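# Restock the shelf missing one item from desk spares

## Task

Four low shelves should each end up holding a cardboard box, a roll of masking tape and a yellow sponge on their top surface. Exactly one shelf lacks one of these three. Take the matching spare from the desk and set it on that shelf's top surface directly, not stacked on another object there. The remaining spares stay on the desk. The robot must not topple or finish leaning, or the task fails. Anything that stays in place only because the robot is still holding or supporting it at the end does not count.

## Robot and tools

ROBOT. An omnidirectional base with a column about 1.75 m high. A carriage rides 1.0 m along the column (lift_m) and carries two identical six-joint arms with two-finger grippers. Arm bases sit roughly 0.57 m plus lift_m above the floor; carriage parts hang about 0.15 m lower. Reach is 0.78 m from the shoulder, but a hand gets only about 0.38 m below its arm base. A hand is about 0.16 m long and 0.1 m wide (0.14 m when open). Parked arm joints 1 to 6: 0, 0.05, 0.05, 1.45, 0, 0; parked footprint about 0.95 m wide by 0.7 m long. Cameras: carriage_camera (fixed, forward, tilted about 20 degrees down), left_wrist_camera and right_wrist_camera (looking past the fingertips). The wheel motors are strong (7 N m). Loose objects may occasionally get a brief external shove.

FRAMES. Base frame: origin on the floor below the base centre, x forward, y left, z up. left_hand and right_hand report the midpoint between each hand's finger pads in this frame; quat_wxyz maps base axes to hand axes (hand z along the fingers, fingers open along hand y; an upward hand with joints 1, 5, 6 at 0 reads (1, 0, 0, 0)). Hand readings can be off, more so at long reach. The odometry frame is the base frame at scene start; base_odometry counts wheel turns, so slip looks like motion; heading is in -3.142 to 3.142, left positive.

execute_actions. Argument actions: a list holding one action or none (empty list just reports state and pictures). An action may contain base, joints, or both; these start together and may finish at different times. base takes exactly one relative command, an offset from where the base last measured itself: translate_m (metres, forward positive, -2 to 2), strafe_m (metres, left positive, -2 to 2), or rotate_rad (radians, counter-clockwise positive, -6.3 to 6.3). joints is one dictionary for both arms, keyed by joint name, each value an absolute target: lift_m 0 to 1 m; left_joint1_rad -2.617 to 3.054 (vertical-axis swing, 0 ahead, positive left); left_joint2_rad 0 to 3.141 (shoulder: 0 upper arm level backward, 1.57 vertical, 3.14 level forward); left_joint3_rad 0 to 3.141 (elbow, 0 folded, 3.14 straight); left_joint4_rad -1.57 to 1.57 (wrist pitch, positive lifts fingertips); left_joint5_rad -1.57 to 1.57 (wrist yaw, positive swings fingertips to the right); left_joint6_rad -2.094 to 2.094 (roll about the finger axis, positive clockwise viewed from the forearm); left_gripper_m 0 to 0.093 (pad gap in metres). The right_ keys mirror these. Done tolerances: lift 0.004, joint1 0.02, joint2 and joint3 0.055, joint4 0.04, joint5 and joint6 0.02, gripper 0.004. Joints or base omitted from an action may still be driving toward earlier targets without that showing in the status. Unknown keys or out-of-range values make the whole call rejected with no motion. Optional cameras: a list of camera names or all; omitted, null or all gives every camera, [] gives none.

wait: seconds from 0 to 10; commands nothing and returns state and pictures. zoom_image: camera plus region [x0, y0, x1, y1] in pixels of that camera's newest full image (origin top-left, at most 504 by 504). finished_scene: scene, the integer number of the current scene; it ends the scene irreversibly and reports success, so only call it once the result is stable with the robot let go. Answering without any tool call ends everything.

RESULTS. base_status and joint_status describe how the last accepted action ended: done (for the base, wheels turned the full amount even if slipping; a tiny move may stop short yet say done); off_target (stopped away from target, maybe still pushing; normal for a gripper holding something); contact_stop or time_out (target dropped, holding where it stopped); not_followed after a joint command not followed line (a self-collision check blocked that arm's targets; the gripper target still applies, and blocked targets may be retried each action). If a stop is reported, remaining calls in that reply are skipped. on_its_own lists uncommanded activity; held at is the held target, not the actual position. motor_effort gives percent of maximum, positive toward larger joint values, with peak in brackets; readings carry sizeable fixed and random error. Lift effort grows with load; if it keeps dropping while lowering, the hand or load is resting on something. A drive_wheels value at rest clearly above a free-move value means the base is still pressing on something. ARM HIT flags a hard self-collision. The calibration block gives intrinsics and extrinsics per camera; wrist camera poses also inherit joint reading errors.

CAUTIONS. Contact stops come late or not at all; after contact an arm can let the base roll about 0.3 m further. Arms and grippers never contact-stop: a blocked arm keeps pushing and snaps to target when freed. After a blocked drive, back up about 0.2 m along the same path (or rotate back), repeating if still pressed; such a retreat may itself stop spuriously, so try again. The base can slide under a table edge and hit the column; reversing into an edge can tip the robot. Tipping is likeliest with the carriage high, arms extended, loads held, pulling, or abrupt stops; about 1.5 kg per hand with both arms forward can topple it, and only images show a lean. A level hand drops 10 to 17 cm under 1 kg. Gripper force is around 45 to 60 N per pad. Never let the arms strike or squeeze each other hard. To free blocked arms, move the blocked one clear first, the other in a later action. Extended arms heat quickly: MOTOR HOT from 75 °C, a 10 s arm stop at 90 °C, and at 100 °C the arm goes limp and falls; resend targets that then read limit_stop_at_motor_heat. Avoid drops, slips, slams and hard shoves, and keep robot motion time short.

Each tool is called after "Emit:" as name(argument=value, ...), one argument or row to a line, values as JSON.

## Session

Emit:
execute_actions(
  actions=[],
)

Scene clock: 0.00 s.
base_odometry: x=+0.000 y=+0.000 heading=+0.000 (m, m, rad; odometry frame)
base_status: not commanded
joint_positions: lift_m=+0.297 left_joint1_rad=-0.007 left_joint2_rad=+0.056 left_joint3_rad=+0.042 left_joint4_rad=+1.439 left_joint5_rad=-0.006 left_joint6_rad=-0.042 left_gripper_m=+0.094 right_joint1_rad=+0.020 right_joint2_rad=+0.054 right_joint3_rad=+0.026 right_joint4_rad=+1.425 right_joint5_rad=-0.044 right_joint6_rad=-0.047 right_gripper_m=+0.094
joint_status: not commanded
motor_effort: lift_m=+28 drive_wheels=+2 (%)
left_hand: x=+0.3119 y=+0.3381 z=+1.3105 quat_wxyz=(+0.997, -0.004, +0.073, -0.024) (m; base frame)
right_hand: x=+0.3193 y=-0.3290 z=+1.3052 quat_wxyz=(+0.996, -0.025, +0.086, -0.012) (m; base frame)
pictures: carriage_camera, left_wrist_camera, right_wrist_camera
camera_calibration (this result's frames):
carriage_camera: T_world_to_cam=[[-0.015215, -0.998299, -0.0562836, 0.07247], [-0.387308, 0.0577798, -0.920138, 1.25622], [0.921825, 0.0077992, -0.387528, 0.341519], [0, 0, 0, 1]] pos_world=[0.172826, -0.00290108, 1.29233]
left_wrist_camera: T_world_to_cam=[[-0.023085, -0.999502, 0.0214918, 0.326347], [0.700901, -0.0315102, -0.712562, 0.722779], [0.712885, -0.00138594, 0.70128, -1.02032], [0, 0, 0, 1]] pos_world=[0.228309, 0.347545, 1.22354]
right_wrist_camera: T_world_to_cam=[[-0.0627941, -0.997523, 0.0316942, -0.360016], [0.725627, -0.0674356, -0.684775, 0.650879], [0.685217, -0.0200016, 0.728065, -1.04947], [0, 0, 0, 1]] pos_world=[0.224214, -0.336223, 1.2212]
Images, in order (width x height): carriage_camera 504x504, left_wrist_camera 504x504, right_wrist_camera 504x504.

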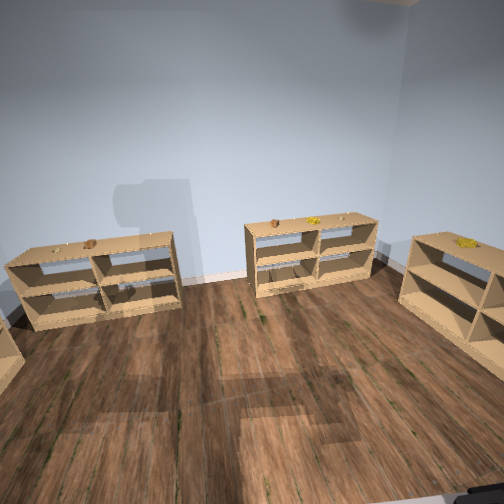

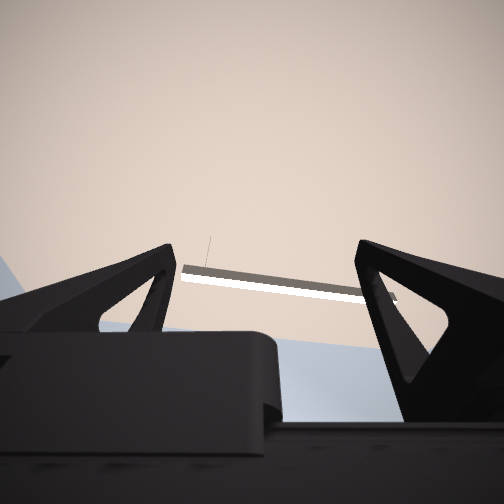

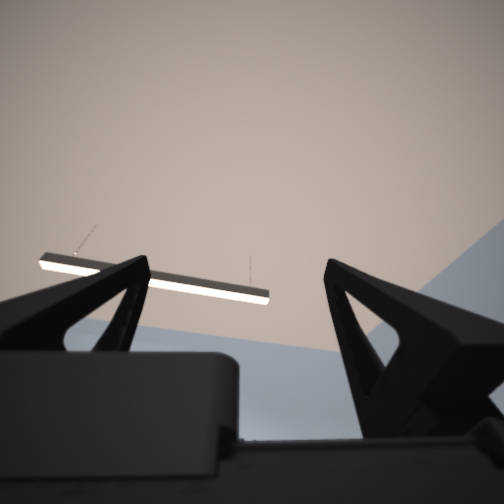

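Emit:
zoom_image(
  camera="carriage_camera",
  region=[0, 210, 250, 340],
)

Emit:
zoom_image(
  camera="carriage_camera",
  region=[230, 190, 504, 310],
)

Region (0, 210, 250, 340) of carriage_camera's 504x504 image, scaled by 2.016, with more detail than that image has; it fills the top 262 rows of this view, and the rest is white.

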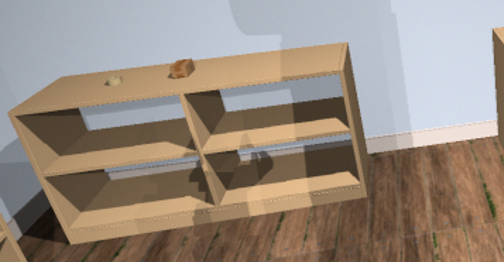

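Region (230, 190, 504, 310) of carriage_camera's 504x504 image, scaled by 1.839, with more detail than that image has; it fills the top 221 rows of this view, and the rest is white.

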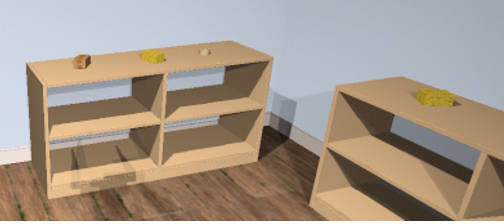

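Emit:
execute_actions(
  actions=[
    {"base":{"rotate_rad":-2.94},"joints":{"lift_m":0.5}},
  ],
  cameras=["carriage_camera"],
)

Scene clock: 4.50 s.
base_odometry: x=+0.000 y=+0.000 heading=-2.940 (m, m, rad; odometry frame)
base_status: done
joint_positions: lift_m=+0.500 left_joint1_rad=-0.007 left_joint2_rad=+0.056 left_joint3_rad=+0.042 left_joint4_rad=+1.435 left_joint5_rad=-0.006 left_joint6_rad=-0.042 left_gripper_m=+0.094 right_joint1_rad=+0.020 right_joint2_rad=+0.054 right_joint3_rad=+0.026 right_joint4_rad=+1.424 right_joint5_rad=-0.043 right_joint6_rad=-0.047 right_gripper_m=+0.094
joint_status: all done
motor_effort: lift_m=+28(34) drive_wheels=+4(12) (%)
left_hand: x=+0.3130 y=+0.3382 z=+1.5135 quat_wxyz=(+0.997, -0.004, +0.075, -0.024) (m; base frame)
right_hand: x=+0.3195 y=-0.3290 z=+1.5082 quat_wxyz=(+0.996, -0.024, +0.086, -0.012) (m; base frame)
pictures: carriage_camera
camera_calibration (this result's frames):
carriage_camera: T_world_to_cam=[[-0.015215, -0.998299, -0.0562836, 0.0838994], [-0.387308, 0.0577798, -0.920138, 1.44307], [0.921825, 0.0077992, -0.387528, 0.420214], [0, 0, 0, 1]] pos_world=[0.172826, -0.00290108, 1.49539]
Images, in order (width x height): carriage_camera 504x504.

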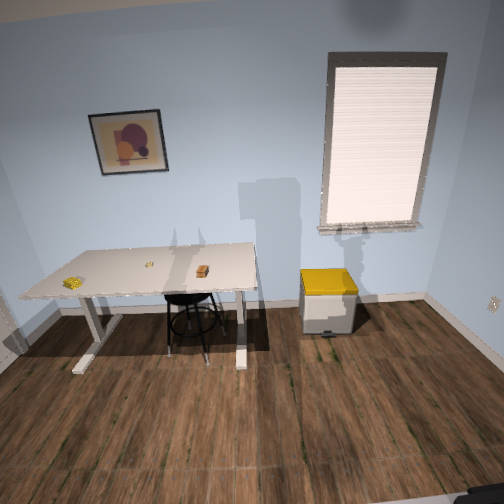

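Emit:
execute_actions(
  actions=[
    {"base":{"strafe_m":0.86},"joints":{"left_joint2_rad":2.54,"left_joint3_rad":1.54,"left_joint4_rad":-0.57,"left_joint1_rad":0,"left_joint5_rad":0,"left_joint6_rad":0}},
  ],
  cameras=["carriage_camera"],
)

Emit:
execute_actions(
  actions=[
    {"base":{"translate_m":0.85}},
  ],
  cameras=["carriage_camera","left_wrist_camera"],
)

Scene clock: 8.80 s.
base_odometry: x=+0.172 y=-0.843 heading=-2.940 (m, m, rad; odometry frame)
base_status: done
joint_positions: lift_m=+0.500 left_joint1_rad=-0.004 left_joint2_rad=+2.546 left_joint3_rad=+1.534 left_joint4_rad=-0.571 left_joint5_rad=-0.001 left_joint6_rad=-0.006 left_gripper_m=+0.094 right_joint1_rad=+0.020 right_joint2_rad=+0.054 right_joint3_rad=+0.026 right_joint4_rad=+1.424 right_joint5_rad=-0.043 right_joint6_rad=-0.047 right_gripper_m=+0.094
joint_status: all done
motor_effort: lift_m=+28(28) drive_wheels=-5(14) (%)
left_hand: x=+0.6902 y=+0.3361 z=+0.9250 quat_wxyz=(-0.006, -0.001, +1.000, +0.001) (m; base frame)
right_hand: x=+0.3195 y=-0.3290 z=+1.5082 quat_wxyz=(+0.996, -0.024, +0.086, -0.012) (m; base frame)
pictures: carriage_camera
camera_calibration (this result's frames):
carriage_camera: T_world_to_cam=[[-0.015215, -0.998299, -0.0562836, 0.0838994], [-0.387308, 0.0577798, -0.920138, 1.44307], [0.921825, 0.0077992, -0.387528, 0.420214], [0, 0, 0, 1]] pos_world=[0.172826, -0.00290108, 1.49539]
Images, in order (width x height): carriage_camera 504x504.

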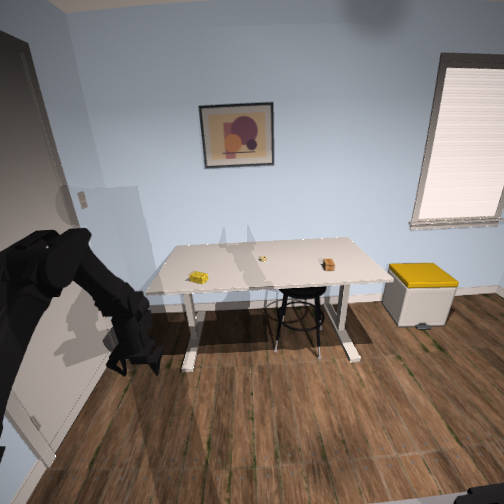

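Scene clock: 12.77 s.
base_odometry: x=-0.661 y=-1.013 heading=-2.940 (m, m, rad; odometry frame)
base_status: done
joint_positions: lift_m=+0.500 left_joint1_rad=-0.004 left_joint2_rad=+2.546 left_joint3_rad=+1.534 left_joint4_rad=-0.571 left_joint5_rad=-0.001 left_joint6_rad=-0.006 left_gripper_m=+0.094 right_joint1_rad=+0.020 right_joint2_rad=+0.054 right_joint3_rad=+0.026 right_joint4_rad=+1.425 right_joint5_rad=-0.043 right_joint6_rad=-0.047 right_gripper_m=+0.094
joint_status: not commanded
motor_effort: lift_m=+28(28) drive_wheels=-5(13) (%)
left_hand: x=+0.6902 y=+0.3361 z=+0.9250 quat_wxyz=(-0.006, -0.001, +1.000, +0.001) (m; base frame)
right_hand: x=+0.3194 y=-0.3290 z=+1.5083 quat_wxyz=(+0.996, -0.024, +0.086, -0.012) (m; base frame)
pictures: carriage_camera, left_wrist_camera
camera_calibration (this result's frames):
carriage_camera: T_world_to_cam=[[-0.015215, -0.998299, -0.0562836, 0.0838994], [-0.387308, 0.0577798, -0.920138, 1.44307], [0.921825, 0.0077992, -0.387528, 0.420214], [0, 0, 0, 1]] pos_world=[0.172826, -0.00290108, 1.49539]
left_wrist_camera: T_world_to_cam=[[-0.0201897, -0.999691, -0.0144752, 0.372747], [-0.789639, 0.00706383, 0.613531, -0.0279501], [-0.61324, 0.0238172, -0.789538, 1.26625], [0, 0, 0, 1]] pos_world=[0.761972, 0.34267, 1.0223]
Images, in order (width x height): carriage_camera 504x504, left_wrist_camera 504x504.

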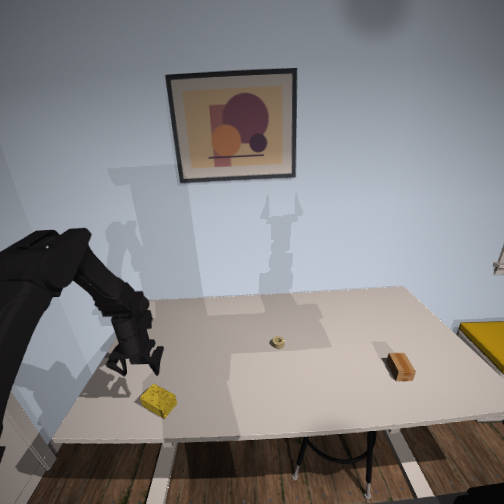

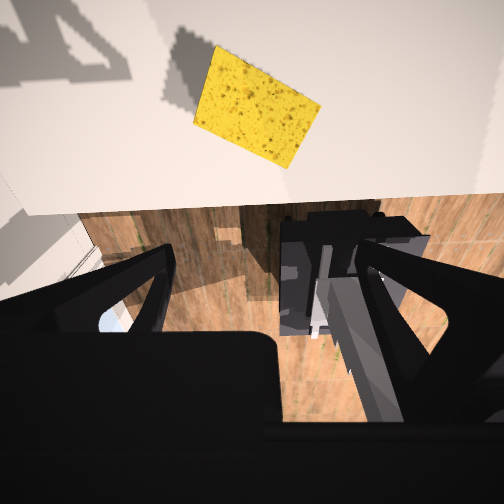

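Emit:
execute_actions(
  actions=[
    {"base":{"translate_m":0.033},"joints":{"left_joint6_rad":-1.13,"lift_m":0.40}},
  ],
  cameras=["carriage_camera","left_wrist_camera"],
)

Scene clock: 14.57 s.
base_odometry: x=-0.693 y=-1.020 heading=-2.939 (m, m, rad; odometry frame)
base_status: done
joint_positions: lift_m=+0.400 left_joint1_rad=-0.004 left_joint2_rad=+2.550 left_joint3_rad=+1.534 left_joint4_rad=-0.570 left_joint5_rad=-0.001 left_joint6_rad=-1.123 left_gripper_m=+0.094 right_joint1_rad=+0.020 right_joint2_rad=+0.054 right_joint3_rad=+0.026 right_joint4_rad=+1.424 right_joint5_rad=-0.043 right_joint6_rad=-0.047 right_gripper_m=+0.094
joint_status: all done
motor_effort: lift_m=+28(31) drive_wheels=+4(12) (%)
left_hand: x=+0.6894 y=+0.3361 z=+0.8236 quat_wxyz=(-0.006, -0.531, +0.847, +0.005) (m; base frame)
right_hand: x=+0.3196 y=-0.3290 z=+1.4081 quat_wxyz=(+0.996, -0.024, +0.087, -0.012) (m; base frame)
pictures: carriage_camera, left_wrist_camera
camera_calibration (this result's frames):
carriage_camera: T_world_to_cam=[[-0.015215, -0.998299, -0.0562836, 0.078266], [-0.387308, 0.0577798, -0.920138, 1.35098], [0.921825, 0.0077992, -0.387528, 0.381426], [0, 0, 0, 1]] pos_world=[0.172826, -0.00290108, 1.3953]
left_wrist_camera: T_world_to_cam=[[0.889415, -0.456252, -0.0278602, -0.427438], [-0.347196, -0.713951, 0.608053, -0.0245306], [-0.297316, -0.531139, -0.793407, 1.15756], [0, 0, 0, 1]] pos_world=[0.715814, 0.402293, 0.921425]
Images, in order (width x height): carriage_camera 504x504, left_wrist_camera 504x504.

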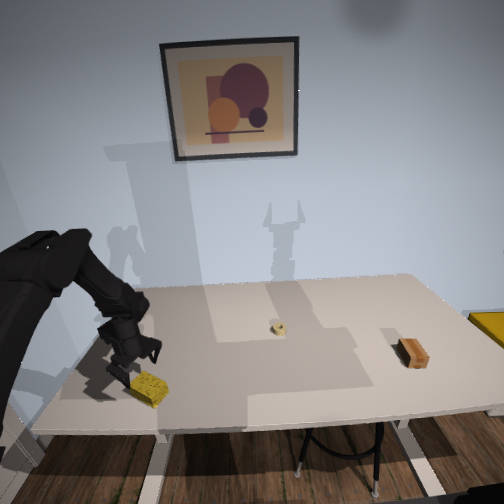

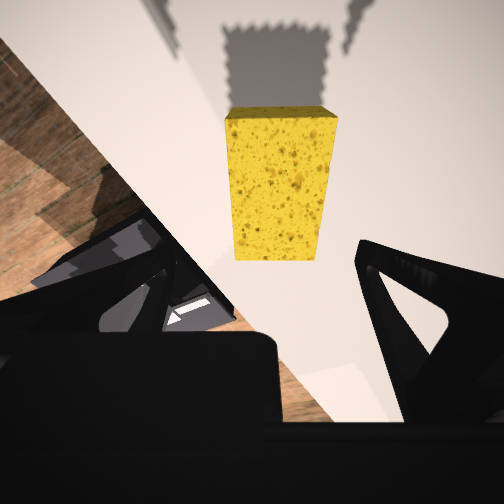

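Emit:
execute_actions(
  actions=[
    {"base":{"strafe_m":-0.011},"joints":{"lift_m":0.345}},
  ],
  cameras=["left_wrist_camera"],
)

Scene clock: 15.53 s.
base_odometry: x=-0.696 y=-1.009 heading=-2.939 (m, m, rad; odometry frame)
base_status: done
joint_positions: lift_m=+0.345 left_joint1_rad=-0.002 left_joint2_rad=+2.550 left_joint3_rad=+1.534 left_joint4_rad=-0.571 left_joint5_rad=-0.001 left_joint6_rad=-1.123 left_gripper_m=+0.094 right_joint1_rad=+0.020 right_joint2_rad=+0.054 right_joint3_rad=+0.026 right_joint4_rad=+1.424 right_joint5_rad=-0.044 right_joint6_rad=-0.047 right_gripper_m=+0.094
joint_status: all done
motor_effort: lift_m=+28(29) drive_wheels=+4(7) (%)
left_hand: x=+0.6893 y=+0.3368 z=+0.7686 quat_wxyz=(-0.007, -0.532, +0.847, +0.005) (m; base frame)
right_hand: x=+0.3195 y=-0.3290 z=+1.3531 quat_wxyz=(+0.996, -0.025, +0.086, -0.012) (m; base frame)
pictures: left_wrist_camera
camera_calibration (this result's frames):
left_wrist_camera: T_world_to_cam=[[0.890275, -0.45456, -0.0280273, -0.429591], [-0.345597, -0.714383, 0.608458, 0.00813919], [-0.296602, -0.532009, -0.793091, 1.11383], [0, 0, 0, 1]] pos_world=[0.715632, 0.403107, 0.866377]
Images, in order (width x height): left_wrist_camera 504x504.

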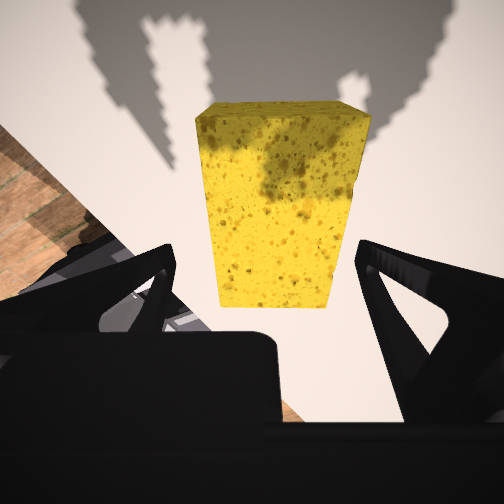

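Emit:
execute_actions(
  actions=[
    {"base":{"translate_m":0.009},"joints":{"lift_m":0.33}},
  ],
  cameras=["left_wrist_camera"],
)

Scene clock: 16.30 s.
base_odometry: x=-0.704 y=-1.011 heading=-2.939 (m, m, rad; odometry frame)
base_status: done
joint_positions: lift_m=+0.330 left_joint1_rad=-0.002 left_joint2_rad=+2.549 left_joint3_rad=+1.534 left_joint4_rad=-0.571 left_joint5_rad=-0.001 left_joint6_rad=-1.123 left_gripper_m=+0.094 right_joint1_rad=+0.020 right_joint2_rad=+0.054 right_joint3_rad=+0.026 right_joint4_rad=+1.424 right_joint5_rad=-0.044 right_joint6_rad=-0.047 right_gripper_m=+0.094
joint_status: all done
motor_effort: lift_m=+29(30) drive_wheels=+3(11) (%)
left_hand: x=+0.6895 y=+0.3368 z=+0.7539 quat_wxyz=(-0.006, -0.532, +0.847, +0.004) (m; base frame)
right_hand: x=+0.3195 y=-0.3290 z=+1.3381 quat_wxyz=(+0.996, -0.025, +0.086, -0.012) (m; base frame)
pictures: left_wrist_camera
camera_calibration (this result's frames):
left_wrist_camera: T_world_to_cam=[[0.890296, -0.45456, -0.0273474, -0.430718], [-0.346061, -0.714382, 0.608195, 0.0176764], [-0.295997, -0.53201, -0.793317, 1.10198], [0, 0, 0, 1]] pos_world=[0.715768, 0.403107, 0.851693]
Images, in order (width x height): left_wrist_camera 504x504.

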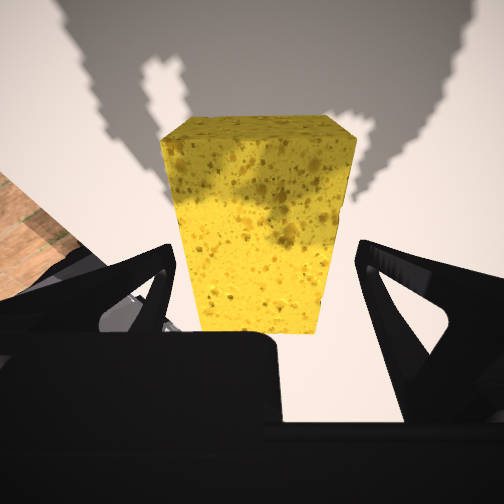

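Emit:
execute_actions(
  actions=[
    {"joints":{"lift_m":0.314}},
  ],
  cameras=[],
)

Emit:
execute_actions(
  actions=[
    {"joints":{"left_gripper_m":0.045}},
  ],
  cameras=["left_wrist_camera"],
)

Emit:
execute_actions(
  actions=[
    {"joints":{"lift_m":0.42,"left_gripper_m":0.045}},
  ],
  cameras=["carriage_camera","left_wrist_camera"],
)

Scene clock: 17.07 s.
base_odometry: x=-0.704 y=-1.011 heading=-2.939 (m, m, rad; odometry frame)
base_status: not commanded
joint_positions: lift_m=+0.314 left_joint1_rad=-0.002 left_joint2_rad=+2.549 left_joint3_rad=+1.534 left_joint4_rad=-0.571 left_joint5_rad=-0.001 left_joint6_rad=-1.123 left_gripper_m=+0.094 right_joint1_rad=+0.020 right_joint2_rad=+0.054 right_joint3_rad=+0.026 right_joint4_rad=+1.424 right_joint5_rad=-0.044 right_joint6_rad=-0.047 right_gripper_m=+0.094
joint_status: all done
motor_effort: lift_m=+30(30) drive_wheels=-4(5) (%)
left_hand: x=+0.6893 y=+0.3368 z=+0.7377 quat_wxyz=(-0.007, -0.532, +0.847, +0.005) (m; base frame)
right_hand: x=+0.3195 y=-0.3290 z=+1.3221 quat_wxyz=(+0.996, -0.025, +0.086, -0.012) (m; base frame)
pictures: none
No camera images: the call's "cameras" was empty. Leave "cameras" out to get every camera's image.

Scene clock: 17.67 s.
base_odometry: x=-0.704 y=-1.011 heading=-2.939 (m, m, rad; odometry frame)
base_status: not commanded
joint_positions: lift_m=+0.314 left_joint1_rad=-0.002 left_joint2_rad=+2.549 left_joint3_rad=+1.534 left_joint4_rad=-0.571 left_joint5_rad=-0.001 left_joint6_rad=-1.123 left_gripper_m=+0.059 right_joint1_rad=+0.020 right_joint2_rad=+0.054 right_joint3_rad=+0.026 right_joint4_rad=+1.424 right_joint5_rad=-0.044 right_joint6_rad=-0.047 right_gripper_m=+0.094
joint_status: left_gripper_m off_target (ended at +0.059, target +0.045)
motor_effort: lift_m=+29(28) drive_wheels=+3(4) (%)
left_hand: x=+0.6893 y=+0.3368 z=+0.7377 quat_wxyz=(-0.007, -0.532, +0.847, +0.005) (m; base frame)
right_hand: x=+0.3195 y=-0.3290 z=+1.3221 quat_wxyz=(+0.996, -0.025, +0.086, -0.012) (m; base frame)
pictures: left_wrist_camera
camera_calibration (this result's frames):
left_wrist_camera: T_world_to_cam=[[0.890275, -0.45456, -0.0280273, -0.430467], [-0.345597, -0.714383, 0.608458, 0.0269342], [-0.296602, -0.532009, -0.793091, 1.08934], [0, 0, 0, 1]] pos_world=[0.715644, 0.403107, 0.835494]
Images, in order (width x height): left_wrist_camera 504x504.

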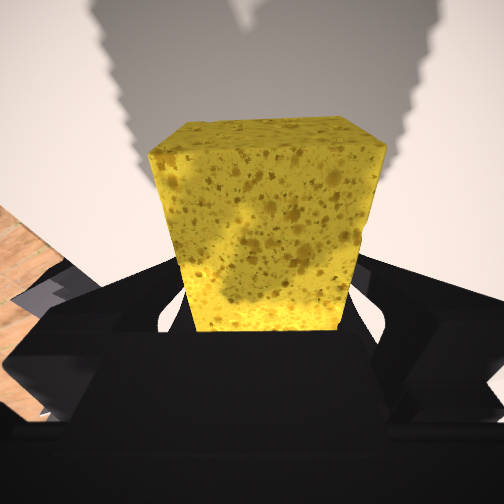

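Scene clock: 18.63 s.
base_odometry: x=-0.704 y=-1.011 heading=-2.939 (m, m, rad; odometry frame)
base_status: not commanded
joint_positions: lift_m=+0.420 left_joint1_rad=-0.002 left_joint2_rad=+2.542 left_joint3_rad=+1.534 left_joint4_rad=-0.571 left_joint5_rad=-0.001 left_joint6_rad=-1.123 left_gripper_m=+0.059 right_joint1_rad=+0.020 right_joint2_rad=+0.054 right_joint3_rad=+0.026 right_joint4_rad=+1.424 right_joint5_rad=-0.044 right_joint6_rad=-0.047 right_gripper_m=+0.094
joint_status: left_gripper_m off_target (ended at +0.059, target +0.045); the others done
motor_effort: lift_m=+26(36) drive_wheels=+3(4) (%)
left_hand: x=+0.6913 y=+0.3368 z=+0.8465 quat_wxyz=(-0.003, -0.532, +0.847, +0.003) (m; base frame)
right_hand: x=+0.3195 y=-0.3290 z=+1.4282 quat_wxyz=(+0.996, -0.025, +0.086, -0.012) (m; base frame)
pictures: carriage_camera, left_wrist_camera
camera_calibration (this result's frames):
carriage_camera: T_world_to_cam=[[-0.015215, -0.998299, -0.0562836, 0.079395], [-0.387308, 0.0577798, -0.920138, 1.36943], [0.921825, 0.0077992, -0.387528, 0.3892], [0, 0, 0, 1]] pos_world=[0.172826, -0.00290108, 1.41536]
left_wrist_camera: T_world_to_cam=[[0.890455, -0.45456, -0.0215684, -0.434767], [-0.349998, -0.714375, 0.605945, -0.0334374], [-0.290846, -0.532018, -0.795214, 1.17406], [0, 0, 0, 1]] pos_world=[0.716907, 0.403105, 0.94451]
Images, in order (width x height): carriage_camera 504x504, left_wrist_camera 504x504.

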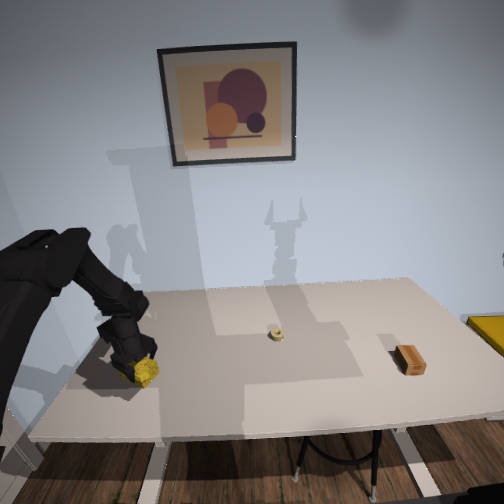

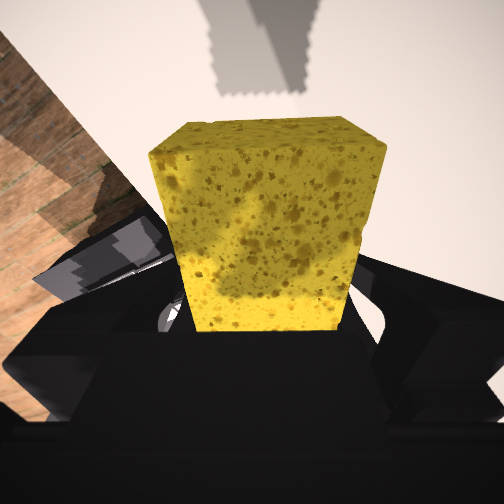

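Emit:
execute_actions(
  actions=[
    {"base":{"translate_m":-0.45},"joints":{"left_joint2_rad":1.6,"left_joint3_rad":1.1,"left_joint4_rad":-1.07,"left_joint6_rad":0,"left_gripper_m":0.045}},
  ],
  cameras=["left_wrist_camera"],
)

Emit:
execute_actions(
  actions=[
    {"base":{"rotate_rad":-3.142}},
  ],
  cameras=["carriage_camera"],
)

Emit:
execute_actions(
  actions=[
    {"base":{"strafe_m":0.99}},
  ],
  cameras=["carriage_camera"],
)

Scene clock: 21.93 s.
base_odometry: x=-0.264 y=-0.920 heading=-2.939 (m, m, rad; odometry frame)
base_status: done
joint_positions: lift_m=+0.420 left_joint1_rad=-0.002 left_joint2_rad=+1.608 left_joint3_rad=+1.117 left_joint4_rad=-1.068 left_joint5_rad=-0.001 left_joint6_rad=-0.007 left_gripper_m=+0.059 right_joint1_rad=+0.020 right_joint2_rad=+0.054 right_joint3_rad=+0.026 right_joint4_rad=+1.424 right_joint5_rad=-0.044 right_joint6_rad=-0.047 right_gripper_m=+0.094
joint_status: left_gripper_m off_target (ended at +0.059, target +0.045); the others done
motor_effort: lift_m=+27(28) drive_wheels=-1(10) (%)
left_hand: x=+0.5511 y=+0.3371 z=+1.0741 quat_wxyz=(+0.006, -0.003, +1.000, +0.000) (m; base frame)
right_hand: x=+0.3195 y=-0.3290 z=+1.4282 quat_wxyz=(+0.996, -0.025, +0.086, -0.012) (m; base frame)
pictures: left_wrist_camera
camera_calibration (this result's frames):
left_wrist_camera: T_world_to_cam=[[-0.0171664, -0.999748, -0.0144863, 0.37142], [-0.804397, 0.00520407, 0.594069, -0.199639], [-0.593844, 0.0218508, -0.804284, 1.30447], [0, 0, 0, 1]] pos_world=[0.620437, 0.343861, 1.17314]
Images, in order (width x height): left_wrist_camera 504x504.

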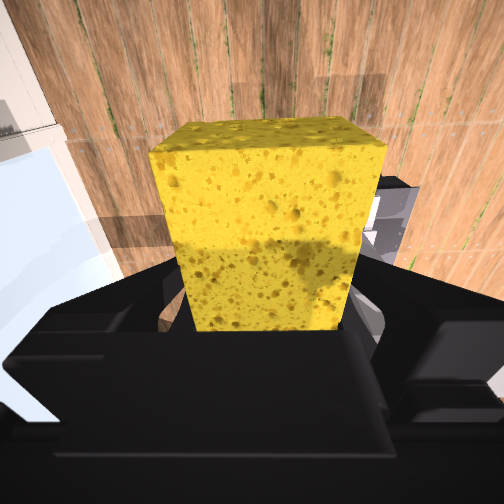

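Scene clock: 26.20 s.
base_odometry: x=-0.264 y=-0.920 heading=+0.202 (m, m, rad; odometry frame)
base_status: done
joint_positions: lift_m=+0.420 left_joint1_rad=-0.002 left_joint2_rad=+1.608 left_joint3_rad=+1.117 left_joint4_rad=-1.059 left_joint5_rad=-0.002 left_joint6_rad=-0.007 left_gripper_m=+0.059 right_joint1_rad=+0.020 right_joint2_rad=+0.054 right_joint3_rad=+0.026 right_joint4_rad=+1.424 right_joint5_rad=-0.044 right_joint6_rad=-0.047 right_gripper_m=+0.094
joint_status: not commanded
motor_effort: lift_m=+28(28) drive_wheels=+4(16) (%)
left_hand: x=+0.5532 y=+0.3372 z=+1.0742 quat_wxyz=(+0.010, -0.003, +1.000, +0.001) (m; base frame)
right_hand: x=+0.3196 y=-0.3290 z=+1.4282 quat_wxyz=(+0.996, -0.025, +0.087, -0.012) (m; base frame)
pictures: carriage_camera
camera_calibration (this result's frames):
carriage_camera: T_world_to_cam=[[-0.015215, -0.998299, -0.0562836, 0.079395], [-0.387308, 0.0577798, -0.920138, 1.36943], [0.921825, 0.0077992, -0.387528, 0.3892], [0, 0, 0, 1]] pos_world=[0.172826, -0.00290108, 1.41536]
Images, in order (width x height): carriage_camera 504x504.

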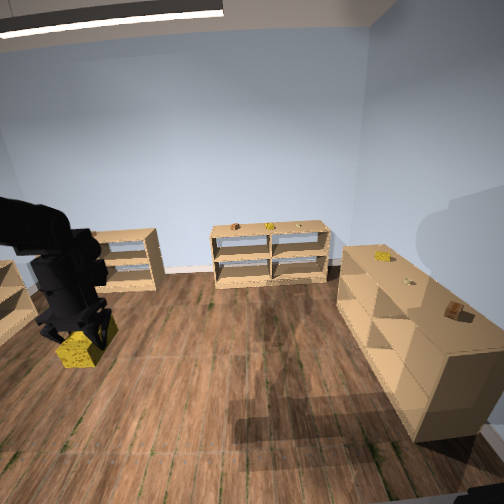

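Scene clock: 30.47 s.
base_odometry: x=-0.461 y=+0.050 heading=+0.201 (m, m, rad; odometry frame)
base_status: done
joint_positions: lift_m=+0.420 left_joint1_rad=-0.002 left_joint2_rad=+1.608 left_joint3_rad=+1.117 left_joint4_rad=-1.063 left_joint5_rad=-0.002 left_joint6_rad=-0.007 left_gripper_m=+0.059 right_joint1_rad=+0.020 right_joint2_rad=+0.054 right_joint3_rad=+0.026 right_joint4_rad=+1.424 right_joint5_rad=-0.044 right_joint6_rad=-0.047 right_gripper_m=+0.094
joint_status: not commanded
motor_effort: lift_m=+29(26) drive_wheels=-5(13) (%)
left_hand: x=+0.5523 y=+0.3372 z=+1.0742 quat_wxyz=(+0.008, -0.003, +1.000, +0.001) (m; base frame)
right_hand: x=+0.3196 y=-0.3290 z=+1.4282 quat_wxyz=(+0.996, -0.025, +0.087, -0.012) (m; base frame)
pictures: carriage_camera
camera_calibration (this result's frames):
carriage_camera: T_world_to_cam=[[-0.015215, -0.998299, -0.0562836, 0.079395], [-0.387308, 0.0577798, -0.920138, 1.36943], [0.921825, 0.0077992, -0.387528, 0.3892], [0, 0, 0, 1]] pos_world=[0.172826, -0.00290108, 1.41536]
Images, in order (width x height): carriage_camera 504x504.

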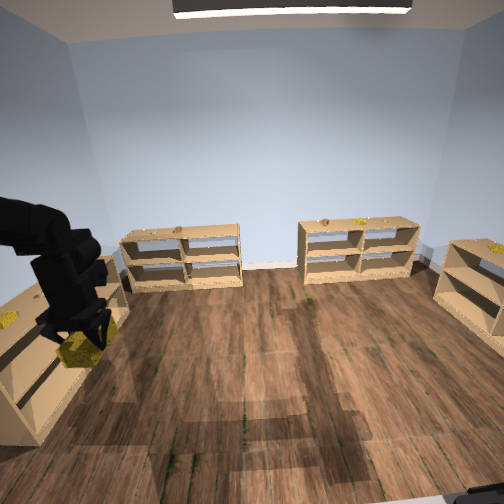

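Emit:
execute_actions(
  actions=[
    {"base":{"translate_m":1.7}},
  ],
  cameras=["carriage_camera"],
)

Scene clock: 36.20 s.
base_odometry: x=+1.204 y=+0.391 heading=+0.202 (m, m, rad; odometry frame)
base_status: done
joint_positions: lift_m=+0.420 left_joint1_rad=-0.002 left_joint2_rad=+1.608 left_joint3_rad=+1.117 left_joint4_rad=-1.067 left_joint5_rad=-0.002 left_joint6_rad=-0.007 left_gripper_m=+0.059 right_joint1_rad=+0.020 right_joint2_rad=+0.054 right_joint3_rad=+0.026 right_joint4_rad=+1.424 right_joint5_rad=-0.044 right_joint6_rad=-0.047 right_gripper_m=+0.094
joint_status: not commanded
motor_effort: lift_m=+29(28) drive_wheels=-4(14) (%)
left_hand: x=+0.5512 y=+0.3372 z=+1.0742 quat_wxyz=(+0.006, -0.003, +1.000, +0.001) (m; base frame)
right_hand: x=+0.3195 y=-0.3290 z=+1.4282 quat_wxyz=(+0.996, -0.025, +0.086, -0.012) (m; base frame)
pictures: carriage_camera
camera_calibration (this result's frames):
carriage_camera: T_world_to_cam=[[-0.015215, -0.998299, -0.0562836, 0.079395], [-0.387308, 0.0577798, -0.920138, 1.36943], [0.921825, 0.0077992, -0.387528, 0.3892], [0, 0, 0, 1]] pos_world=[0.172826, -0.00290108, 1.41536]
Images, in order (width x height): carriage_camera 504x504.

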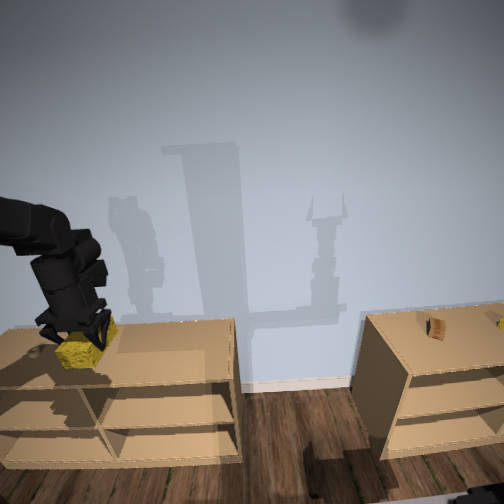

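Emit:
execute_actions(
  actions=[
    {"base":{"translate_m":0.34},"joints":{"left_joint2_rad":2.54,"left_joint3_rad":1.54,"left_joint4_rad":-0.57,"left_gripper_m":0.045}},
  ],
  cameras=["carriage_camera"],
)

Emit:
execute_actions(
  actions=[
    {"joints":{"lift_m":0.225,"left_gripper_m":0.045}},
  ],
  cameras=["carriage_camera","left_wrist_camera"],
)

Scene clock: 39.00 s.
base_odometry: x=+1.537 y=+0.459 heading=+0.202 (m, m, rad; odometry frame)
base_status: done
joint_positions: lift_m=+0.420 left_joint1_rad=-0.002 left_joint2_rad=+2.552 left_joint3_rad=+1.535 left_joint4_rad=-0.574 left_joint5_rad=-0.002 left_joint6_rad=-0.007 left_gripper_m=+0.059 right_joint1_rad=+0.020 right_joint2_rad=+0.054 right_joint3_rad=+0.026 right_joint4_rad=+1.424 right_joint5_rad=-0.044 right_joint6_rad=-0.047 right_gripper_m=+0.094
joint_status: left_gripper_m off_target (ended at +0.059, target +0.045); the others done
motor_effort: lift_m=+28(27) drive_wheels=-5(13) (%)
left_hand: x=+0.6887 y=+0.3370 z=+0.8432 quat_wxyz=(-0.010, -0.003, +1.000, +0.001) (m; base frame)
right_hand: x=+0.3195 y=-0.3290 z=+1.4282 quat_wxyz=(+0.996, -0.025, +0.086, -0.012) (m; base frame)
pictures: carriage_camera
camera_calibration (this result's frames):
carriage_camera: T_world_to_cam=[[-0.015215, -0.998299, -0.0562836, 0.079395], [-0.387308, 0.0577798, -0.920138, 1.36943], [0.921825, 0.0077992, -0.387528, 0.3892], [0, 0, 0, 1]] pos_world=[0.172826, -0.00290108, 1.41536]
Images, in order (width x height): carriage_camera 504x504.

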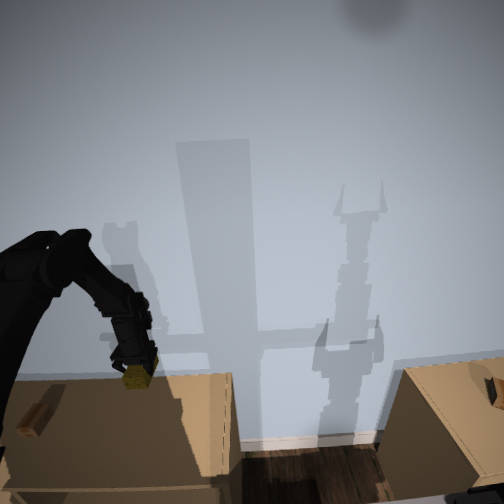

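Scene clock: 40.33 s.
base_odometry: x=+1.537 y=+0.459 heading=+0.202 (m, m, rad; odometry frame)
base_status: not commanded
joint_positions: lift_m=+0.225 left_joint1_rad=-0.002 left_joint2_rad=+2.548 left_joint3_rad=+1.535 left_joint4_rad=-0.571 left_joint5_rad=-0.002 left_joint6_rad=-0.007 left_gripper_m=+0.059 right_joint1_rad=+0.020 right_joint2_rad=+0.054 right_joint3_rad=+0.026 right_joint4_rad=+1.424 right_joint5_rad=-0.044 right_joint6_rad=-0.047 right_gripper_m=+0.094
joint_status: left_gripper_m off_target (ended at +0.059, target +0.045); the others done
motor_effort: lift_m=+30(31) drive_wheels=-4(5) (%)
left_hand: x=+0.6904 y=+0.3370 z=+0.6496 quat_wxyz=(-0.006, -0.003, +1.000, +0.001) (m; base frame)
right_hand: x=+0.3195 y=-0.3290 z=+1.2331 quat_wxyz=(+0.996, -0.025, +0.086, -0.012) (m; base frame)
pictures: carriage_camera, left_wrist_camera
camera_calibration (this result's frames):
carriage_camera: T_world_to_cam=[[-0.015215, -0.998299, -0.0562836, 0.0684136], [-0.387308, 0.0577798, -0.920138, 1.18991], [0.921825, 0.0077992, -0.387528, 0.31359], [0, 0, 0, 1]] pos_world=[0.172826, -0.00290108, 1.22025]
left_wrist_camera: T_world_to_cam=[[-0.0175307, -0.999736, -0.0148601, 0.36805], [-0.789422, 0.00471875, 0.613833, 0.141603], [-0.613601, 0.0224917, -0.789296, 1.04936], [0, 0, 0, 1]] pos_world=[0.762125, 0.343683, 0.746804]
Images, in order (width x height): carriage_camera 504x504, left_wrist_camera 504x504.

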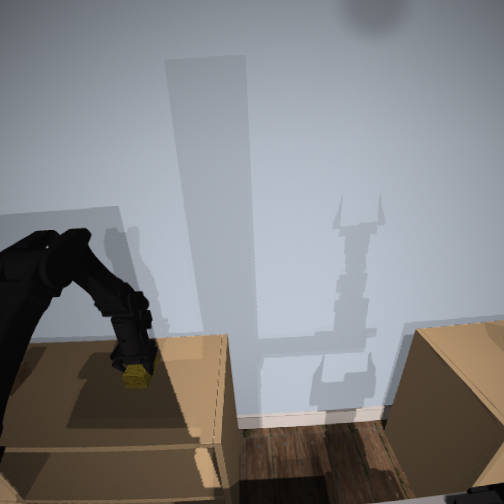

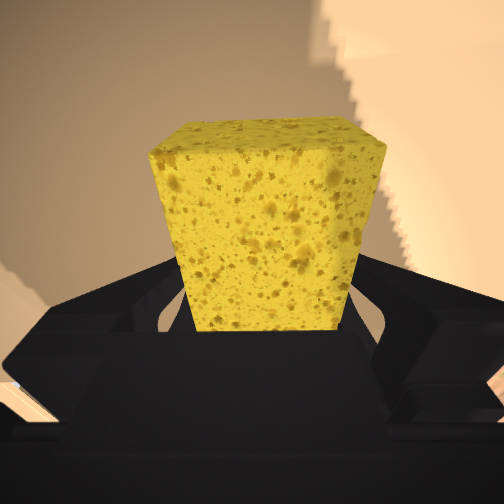

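Emit:
execute_actions(
  actions=[
    {"joints":{"lift_m":0.202,"left_gripper_m":0.045}},
  ],
  cameras=["carriage_camera"],
)

Emit:
zoom_image(
  camera="carriage_camera",
  region=[80, 320, 220, 430],
)

Scene clock: 41.10 s.
base_odometry: x=+1.537 y=+0.459 heading=+0.202 (m, m, rad; odometry frame)
base_status: not commanded
joint_positions: lift_m=+0.202 left_joint1_rad=-0.002 left_joint2_rad=+2.544 left_joint3_rad=+1.535 left_joint4_rad=-0.572 left_joint5_rad=-0.002 left_joint6_rad=-0.007 left_gripper_m=+0.059 right_joint1_rad=+0.020 right_joint2_rad=+0.054 right_joint3_rad=+0.026 right_joint4_rad=+1.424 right_joint5_rad=-0.044 right_joint6_rad=-0.047 right_gripper_m=+0.094
joint_status: left_gripper_m off_target (ended at +0.059, target +0.045); the others done
motor_effort: lift_m=+27(28) drive_wheels=-4(5) (%)
left_hand: x=+0.6911 y=+0.3370 z=+0.6282 quat_wxyz=(-0.005, -0.003, +1.000, +0.001) (m; base frame)
right_hand: x=+0.3195 y=-0.3290 z=+1.2102 quat_wxyz=(+0.996, -0.025, +0.086, -0.012) (m; base frame)
pictures: carriage_camera
camera_calibration (this result's frames):
carriage_camera: T_world_to_cam=[[-0.015215, -0.998299, -0.0562836, 0.0671266], [-0.387308, 0.0577798, -0.920138, 1.16887], [0.921825, 0.0077992, -0.387528, 0.304729], [0, 0, 0, 1]] pos_world=[0.172826, -0.00290108, 1.19739]
Images, in order (width x height): carriage_camera 504x504.

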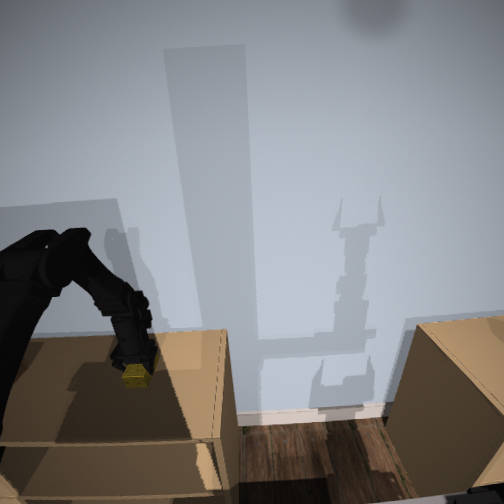

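Region (80, 320, 220, 430) of carriage_camera's 504x504 image, scaled by 3.600, with more detail than that image has; it fills the top 396 rows of this view, and the rest is white.

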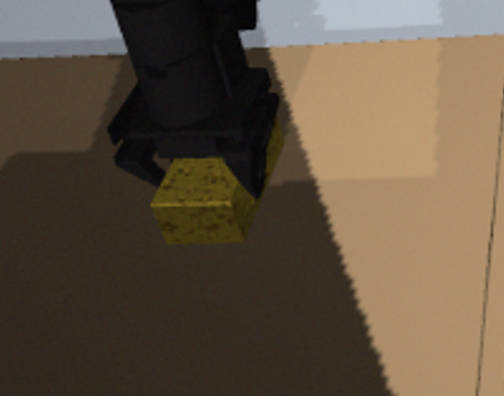

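Emit:
execute_actions(
  actions=[
    {"joints":{"lift_m":0.195,"left_gripper_m":0.045}},
  ],
  cameras=[],
)

Scene clock: 41.67 s.
base_odometry: x=+1.537 y=+0.459 heading=+0.202 (m, m, rad; odometry frame)
base_status: not commanded
joint_positions: lift_m=+0.195 left_joint1_rad=-0.002 left_joint2_rad=+2.530 left_joint3_rad=+1.535 left_joint4_rad=-0.589 left_joint5_rad=-0.002 left_joint6_rad=-0.007 left_gripper_m=+0.059 right_joint1_rad=+0.020 right_joint2_rad=+0.054 right_joint3_rad=+0.026 right_joint4_rad=+1.424 right_joint5_rad=-0.044 right_joint6_rad=-0.047 right_gripper_m=+0.094
joint_status: left_gripper_m off_target (ended at +0.059, target +0.045); the others done
motor_effort: lift_m=+27(24) drive_wheels=+4(5) (%)
left_hand: x=+0.6907 y=+0.3371 z=+0.6268 quat_wxyz=(-0.007, -0.003, +1.000, +0.001) (m; base frame)
right_hand: x=+0.3195 y=-0.3290 z=+1.2033 quat_wxyz=(+0.996, -0.025, +0.086, -0.012) (m; base frame)
pictures: none
No camera images: the call's "cameras" was empty. Leave "cameras" out to get every camera's image.

Contact made. Release.

Emit:
execute_actions(
  actions=[
    {"joints":{"lift_m":0.199,"left_gripper_m":0.093}},
  ],
  cameras=["left_wrist_camera"],
)

Emit:
execute_actions(
  actions=[
    {"joints":{"lift_m":0.33}},
  ],
  cameras=["carriage_camera","left_wrist_camera"],
)

Emit:
execute_actions(
  actions=[
    {"base":{"translate_m":-0.4},"joints":{"left_joint1_rad":0,"left_joint2_rad":0.05,"left_joint3_rad":0.05,"left_joint4_rad":1.45}},
  ],
  cameras=["carriage_camera"],
)

Scene clock: 42.43 s.
base_odometry: x=+1.537 y=+0.459 heading=+0.202 (m, m, rad; odometry frame)
base_status: not commanded
joint_positions: lift_m=+0.199 left_joint1_rad=-0.002 left_joint2_rad=+2.533 left_joint3_rad=+1.535 left_joint4_rad=-0.581 left_joint5_rad=-0.002 left_joint6_rad=-0.007 left_gripper_m=+0.093 right_joint1_rad=+0.020 right_joint2_rad=+0.054 right_joint3_rad=+0.026 right_joint4_rad=+1.424 right_joint5_rad=-0.044 right_joint6_rad=-0.047 right_gripper_m=+0.094
joint_status: all done
motor_effort: lift_m=+28(34) drive_wheels=+4(5) (%)
left_hand: x=+0.6920 y=+0.3371 z=+0.6294 quat_wxyz=(-0.004, -0.003, +1.000, +0.001) (m; base frame)
right_hand: x=+0.3195 y=-0.3290 z=+1.2072 quat_wxyz=(+0.996, -0.025, +0.086, -0.012) (m; base frame)
pictures: left_wrist_camera
camera_calibration (this result's frames):
left_wrist_camera: T_world_to_cam=[[-0.0174628, -0.999724, -0.0157013, 0.368386], [-0.792457, 0.00426328, 0.609913, 0.159943], [-0.609678, 0.0230934, -0.792313, 1.03341], [0, 0, 0, 1]] pos_world=[0.76323, 0.343737, 0.72702]
Images, in order (width x height): left_wrist_camera 504x504.

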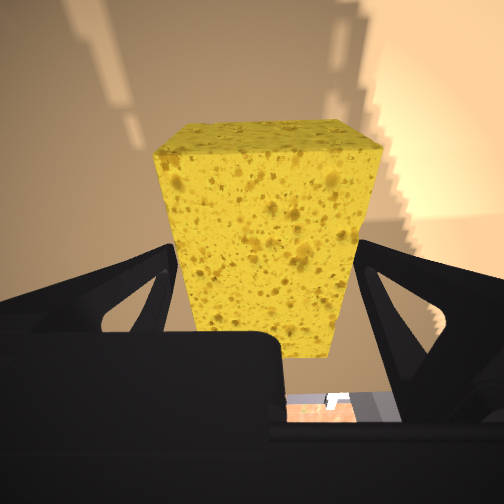

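Scene clock: 43.50 s.
base_odometry: x=+1.537 y=+0.459 heading=+0.202 (m, m, rad; odometry frame)
base_status: not commanded
joint_positions: lift_m=+0.330 left_joint1_rad=-0.002 left_joint2_rad=+2.542 left_joint3_rad=+1.535 left_joint4_rad=-0.573 left_joint5_rad=-0.002 left_joint6_rad=-0.007 left_gripper_m=+0.093 right_joint1_rad=+0.020 right_joint2_rad=+0.054 right_joint3_rad=+0.026 right_joint4_rad=+1.424 right_joint5_rad=-0.044 right_joint6_rad=-0.047 right_gripper_m=+0.094
joint_status: all done
motor_effort: lift_m=+27(35) drive_wheels=+4(5) (%)
left_hand: x=+0.6914 y=+0.3371 z=+0.7568 quat_wxyz=(-0.005, -0.003, +1.000, +0.001) (m; base frame)
right_hand: x=+0.3195 y=-0.3290 z=+1.3382 quat_wxyz=(+0.996, -0.025, +0.086, -0.012) (m; base frame)
pictures: carriage_camera, left_wrist_camera
camera_calibration (this result's frames):
carriage_camera: T_world_to_cam=[[-0.015215, -0.998299, -0.0562836, 0.0743301], [-0.387308, 0.0577798, -0.920138, 1.28663], [0.921825, 0.0077992, -0.387528, 0.354326], [0, 0, 0, 1]] pos_world=[0.172826, -0.00290108, 1.32537]
left_wrist_camera: T_world_to_cam=[[-0.0174808, -0.999724, -0.0156832, 0.370377], [-0.791759, 0.00426213, 0.610819, 0.0806796], [-0.610584, 0.0230949, -0.791615, 1.13413], [0, 0, 0, 1]] pos_world=[0.762837, 0.343738, 0.854325]
Images, in order (width x height): carriage_camera 504x504, left_wrist_camera 504x504.

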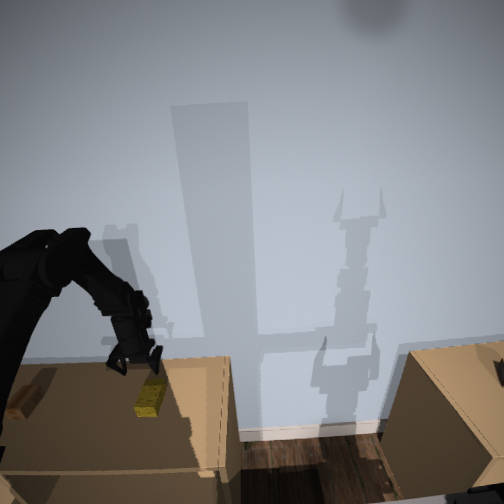

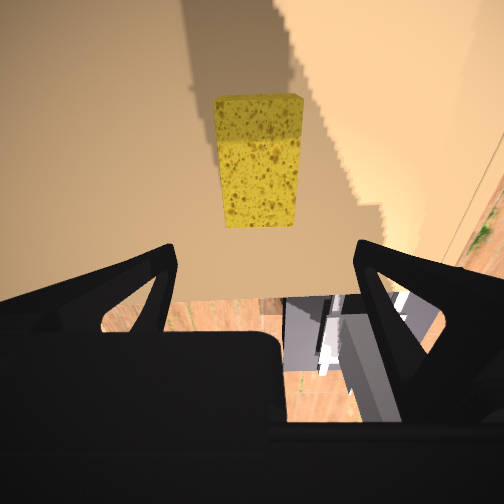

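Scene clock: 46.30 s.
base_odometry: x=+1.145 y=+0.378 heading=+0.203 (m, m, rad; odometry frame)
base_status: done
joint_positions: lift_m=+0.330 left_joint1_rad=-0.002 left_joint2_rad=+0.056 left_joint3_rad=+0.063 left_joint4_rad=+1.460 left_joint5_rad=-0.001 left_joint6_rad=-0.007 left_gripper_m=+0.093 right_joint1_rad=+0.020 right_joint2_rad=+0.054 right_joint3_rad=+0.026 right_joint4_rad=+1.425 right_joint5_rad=-0.044 right_joint6_rad=-0.047 right_gripper_m=+0.094
joint_status: all done
motor_effort: lift_m=+28(27) drive_wheels=-6(20) (%)
left_hand: x=+0.3005 y=+0.3375 z=+1.3500 quat_wxyz=(+0.999, -0.001, +0.052, -0.004) (m; base frame)
right_hand: x=+0.3194 y=-0.3290 z=+1.3382 quat_wxyz=(+0.996, -0.025, +0.086, -0.012) (m; base frame)
pictures: carriage_camera
camera_calibration (this result's frames):
carriage_camera: T_world_to_cam=[[-0.015215, -0.998299, -0.0562836, 0.07433], [-0.387308, 0.0577798, -0.920138, 1.28663], [0.921825, 0.0077992, -0.387528, 0.354326], [0, 0, 0, 1]] pos_world=[0.172826, -0.00290108, 1.32537]
Images, in order (width x height): carriage_camera 504x504.

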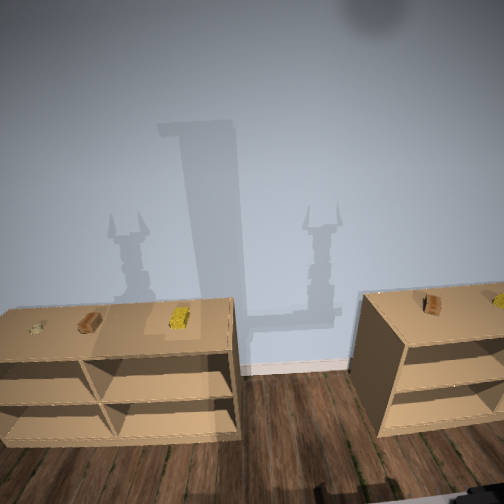

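Emit:
finished_scene(
  scene=2,
)

The scene is finished: the task was done.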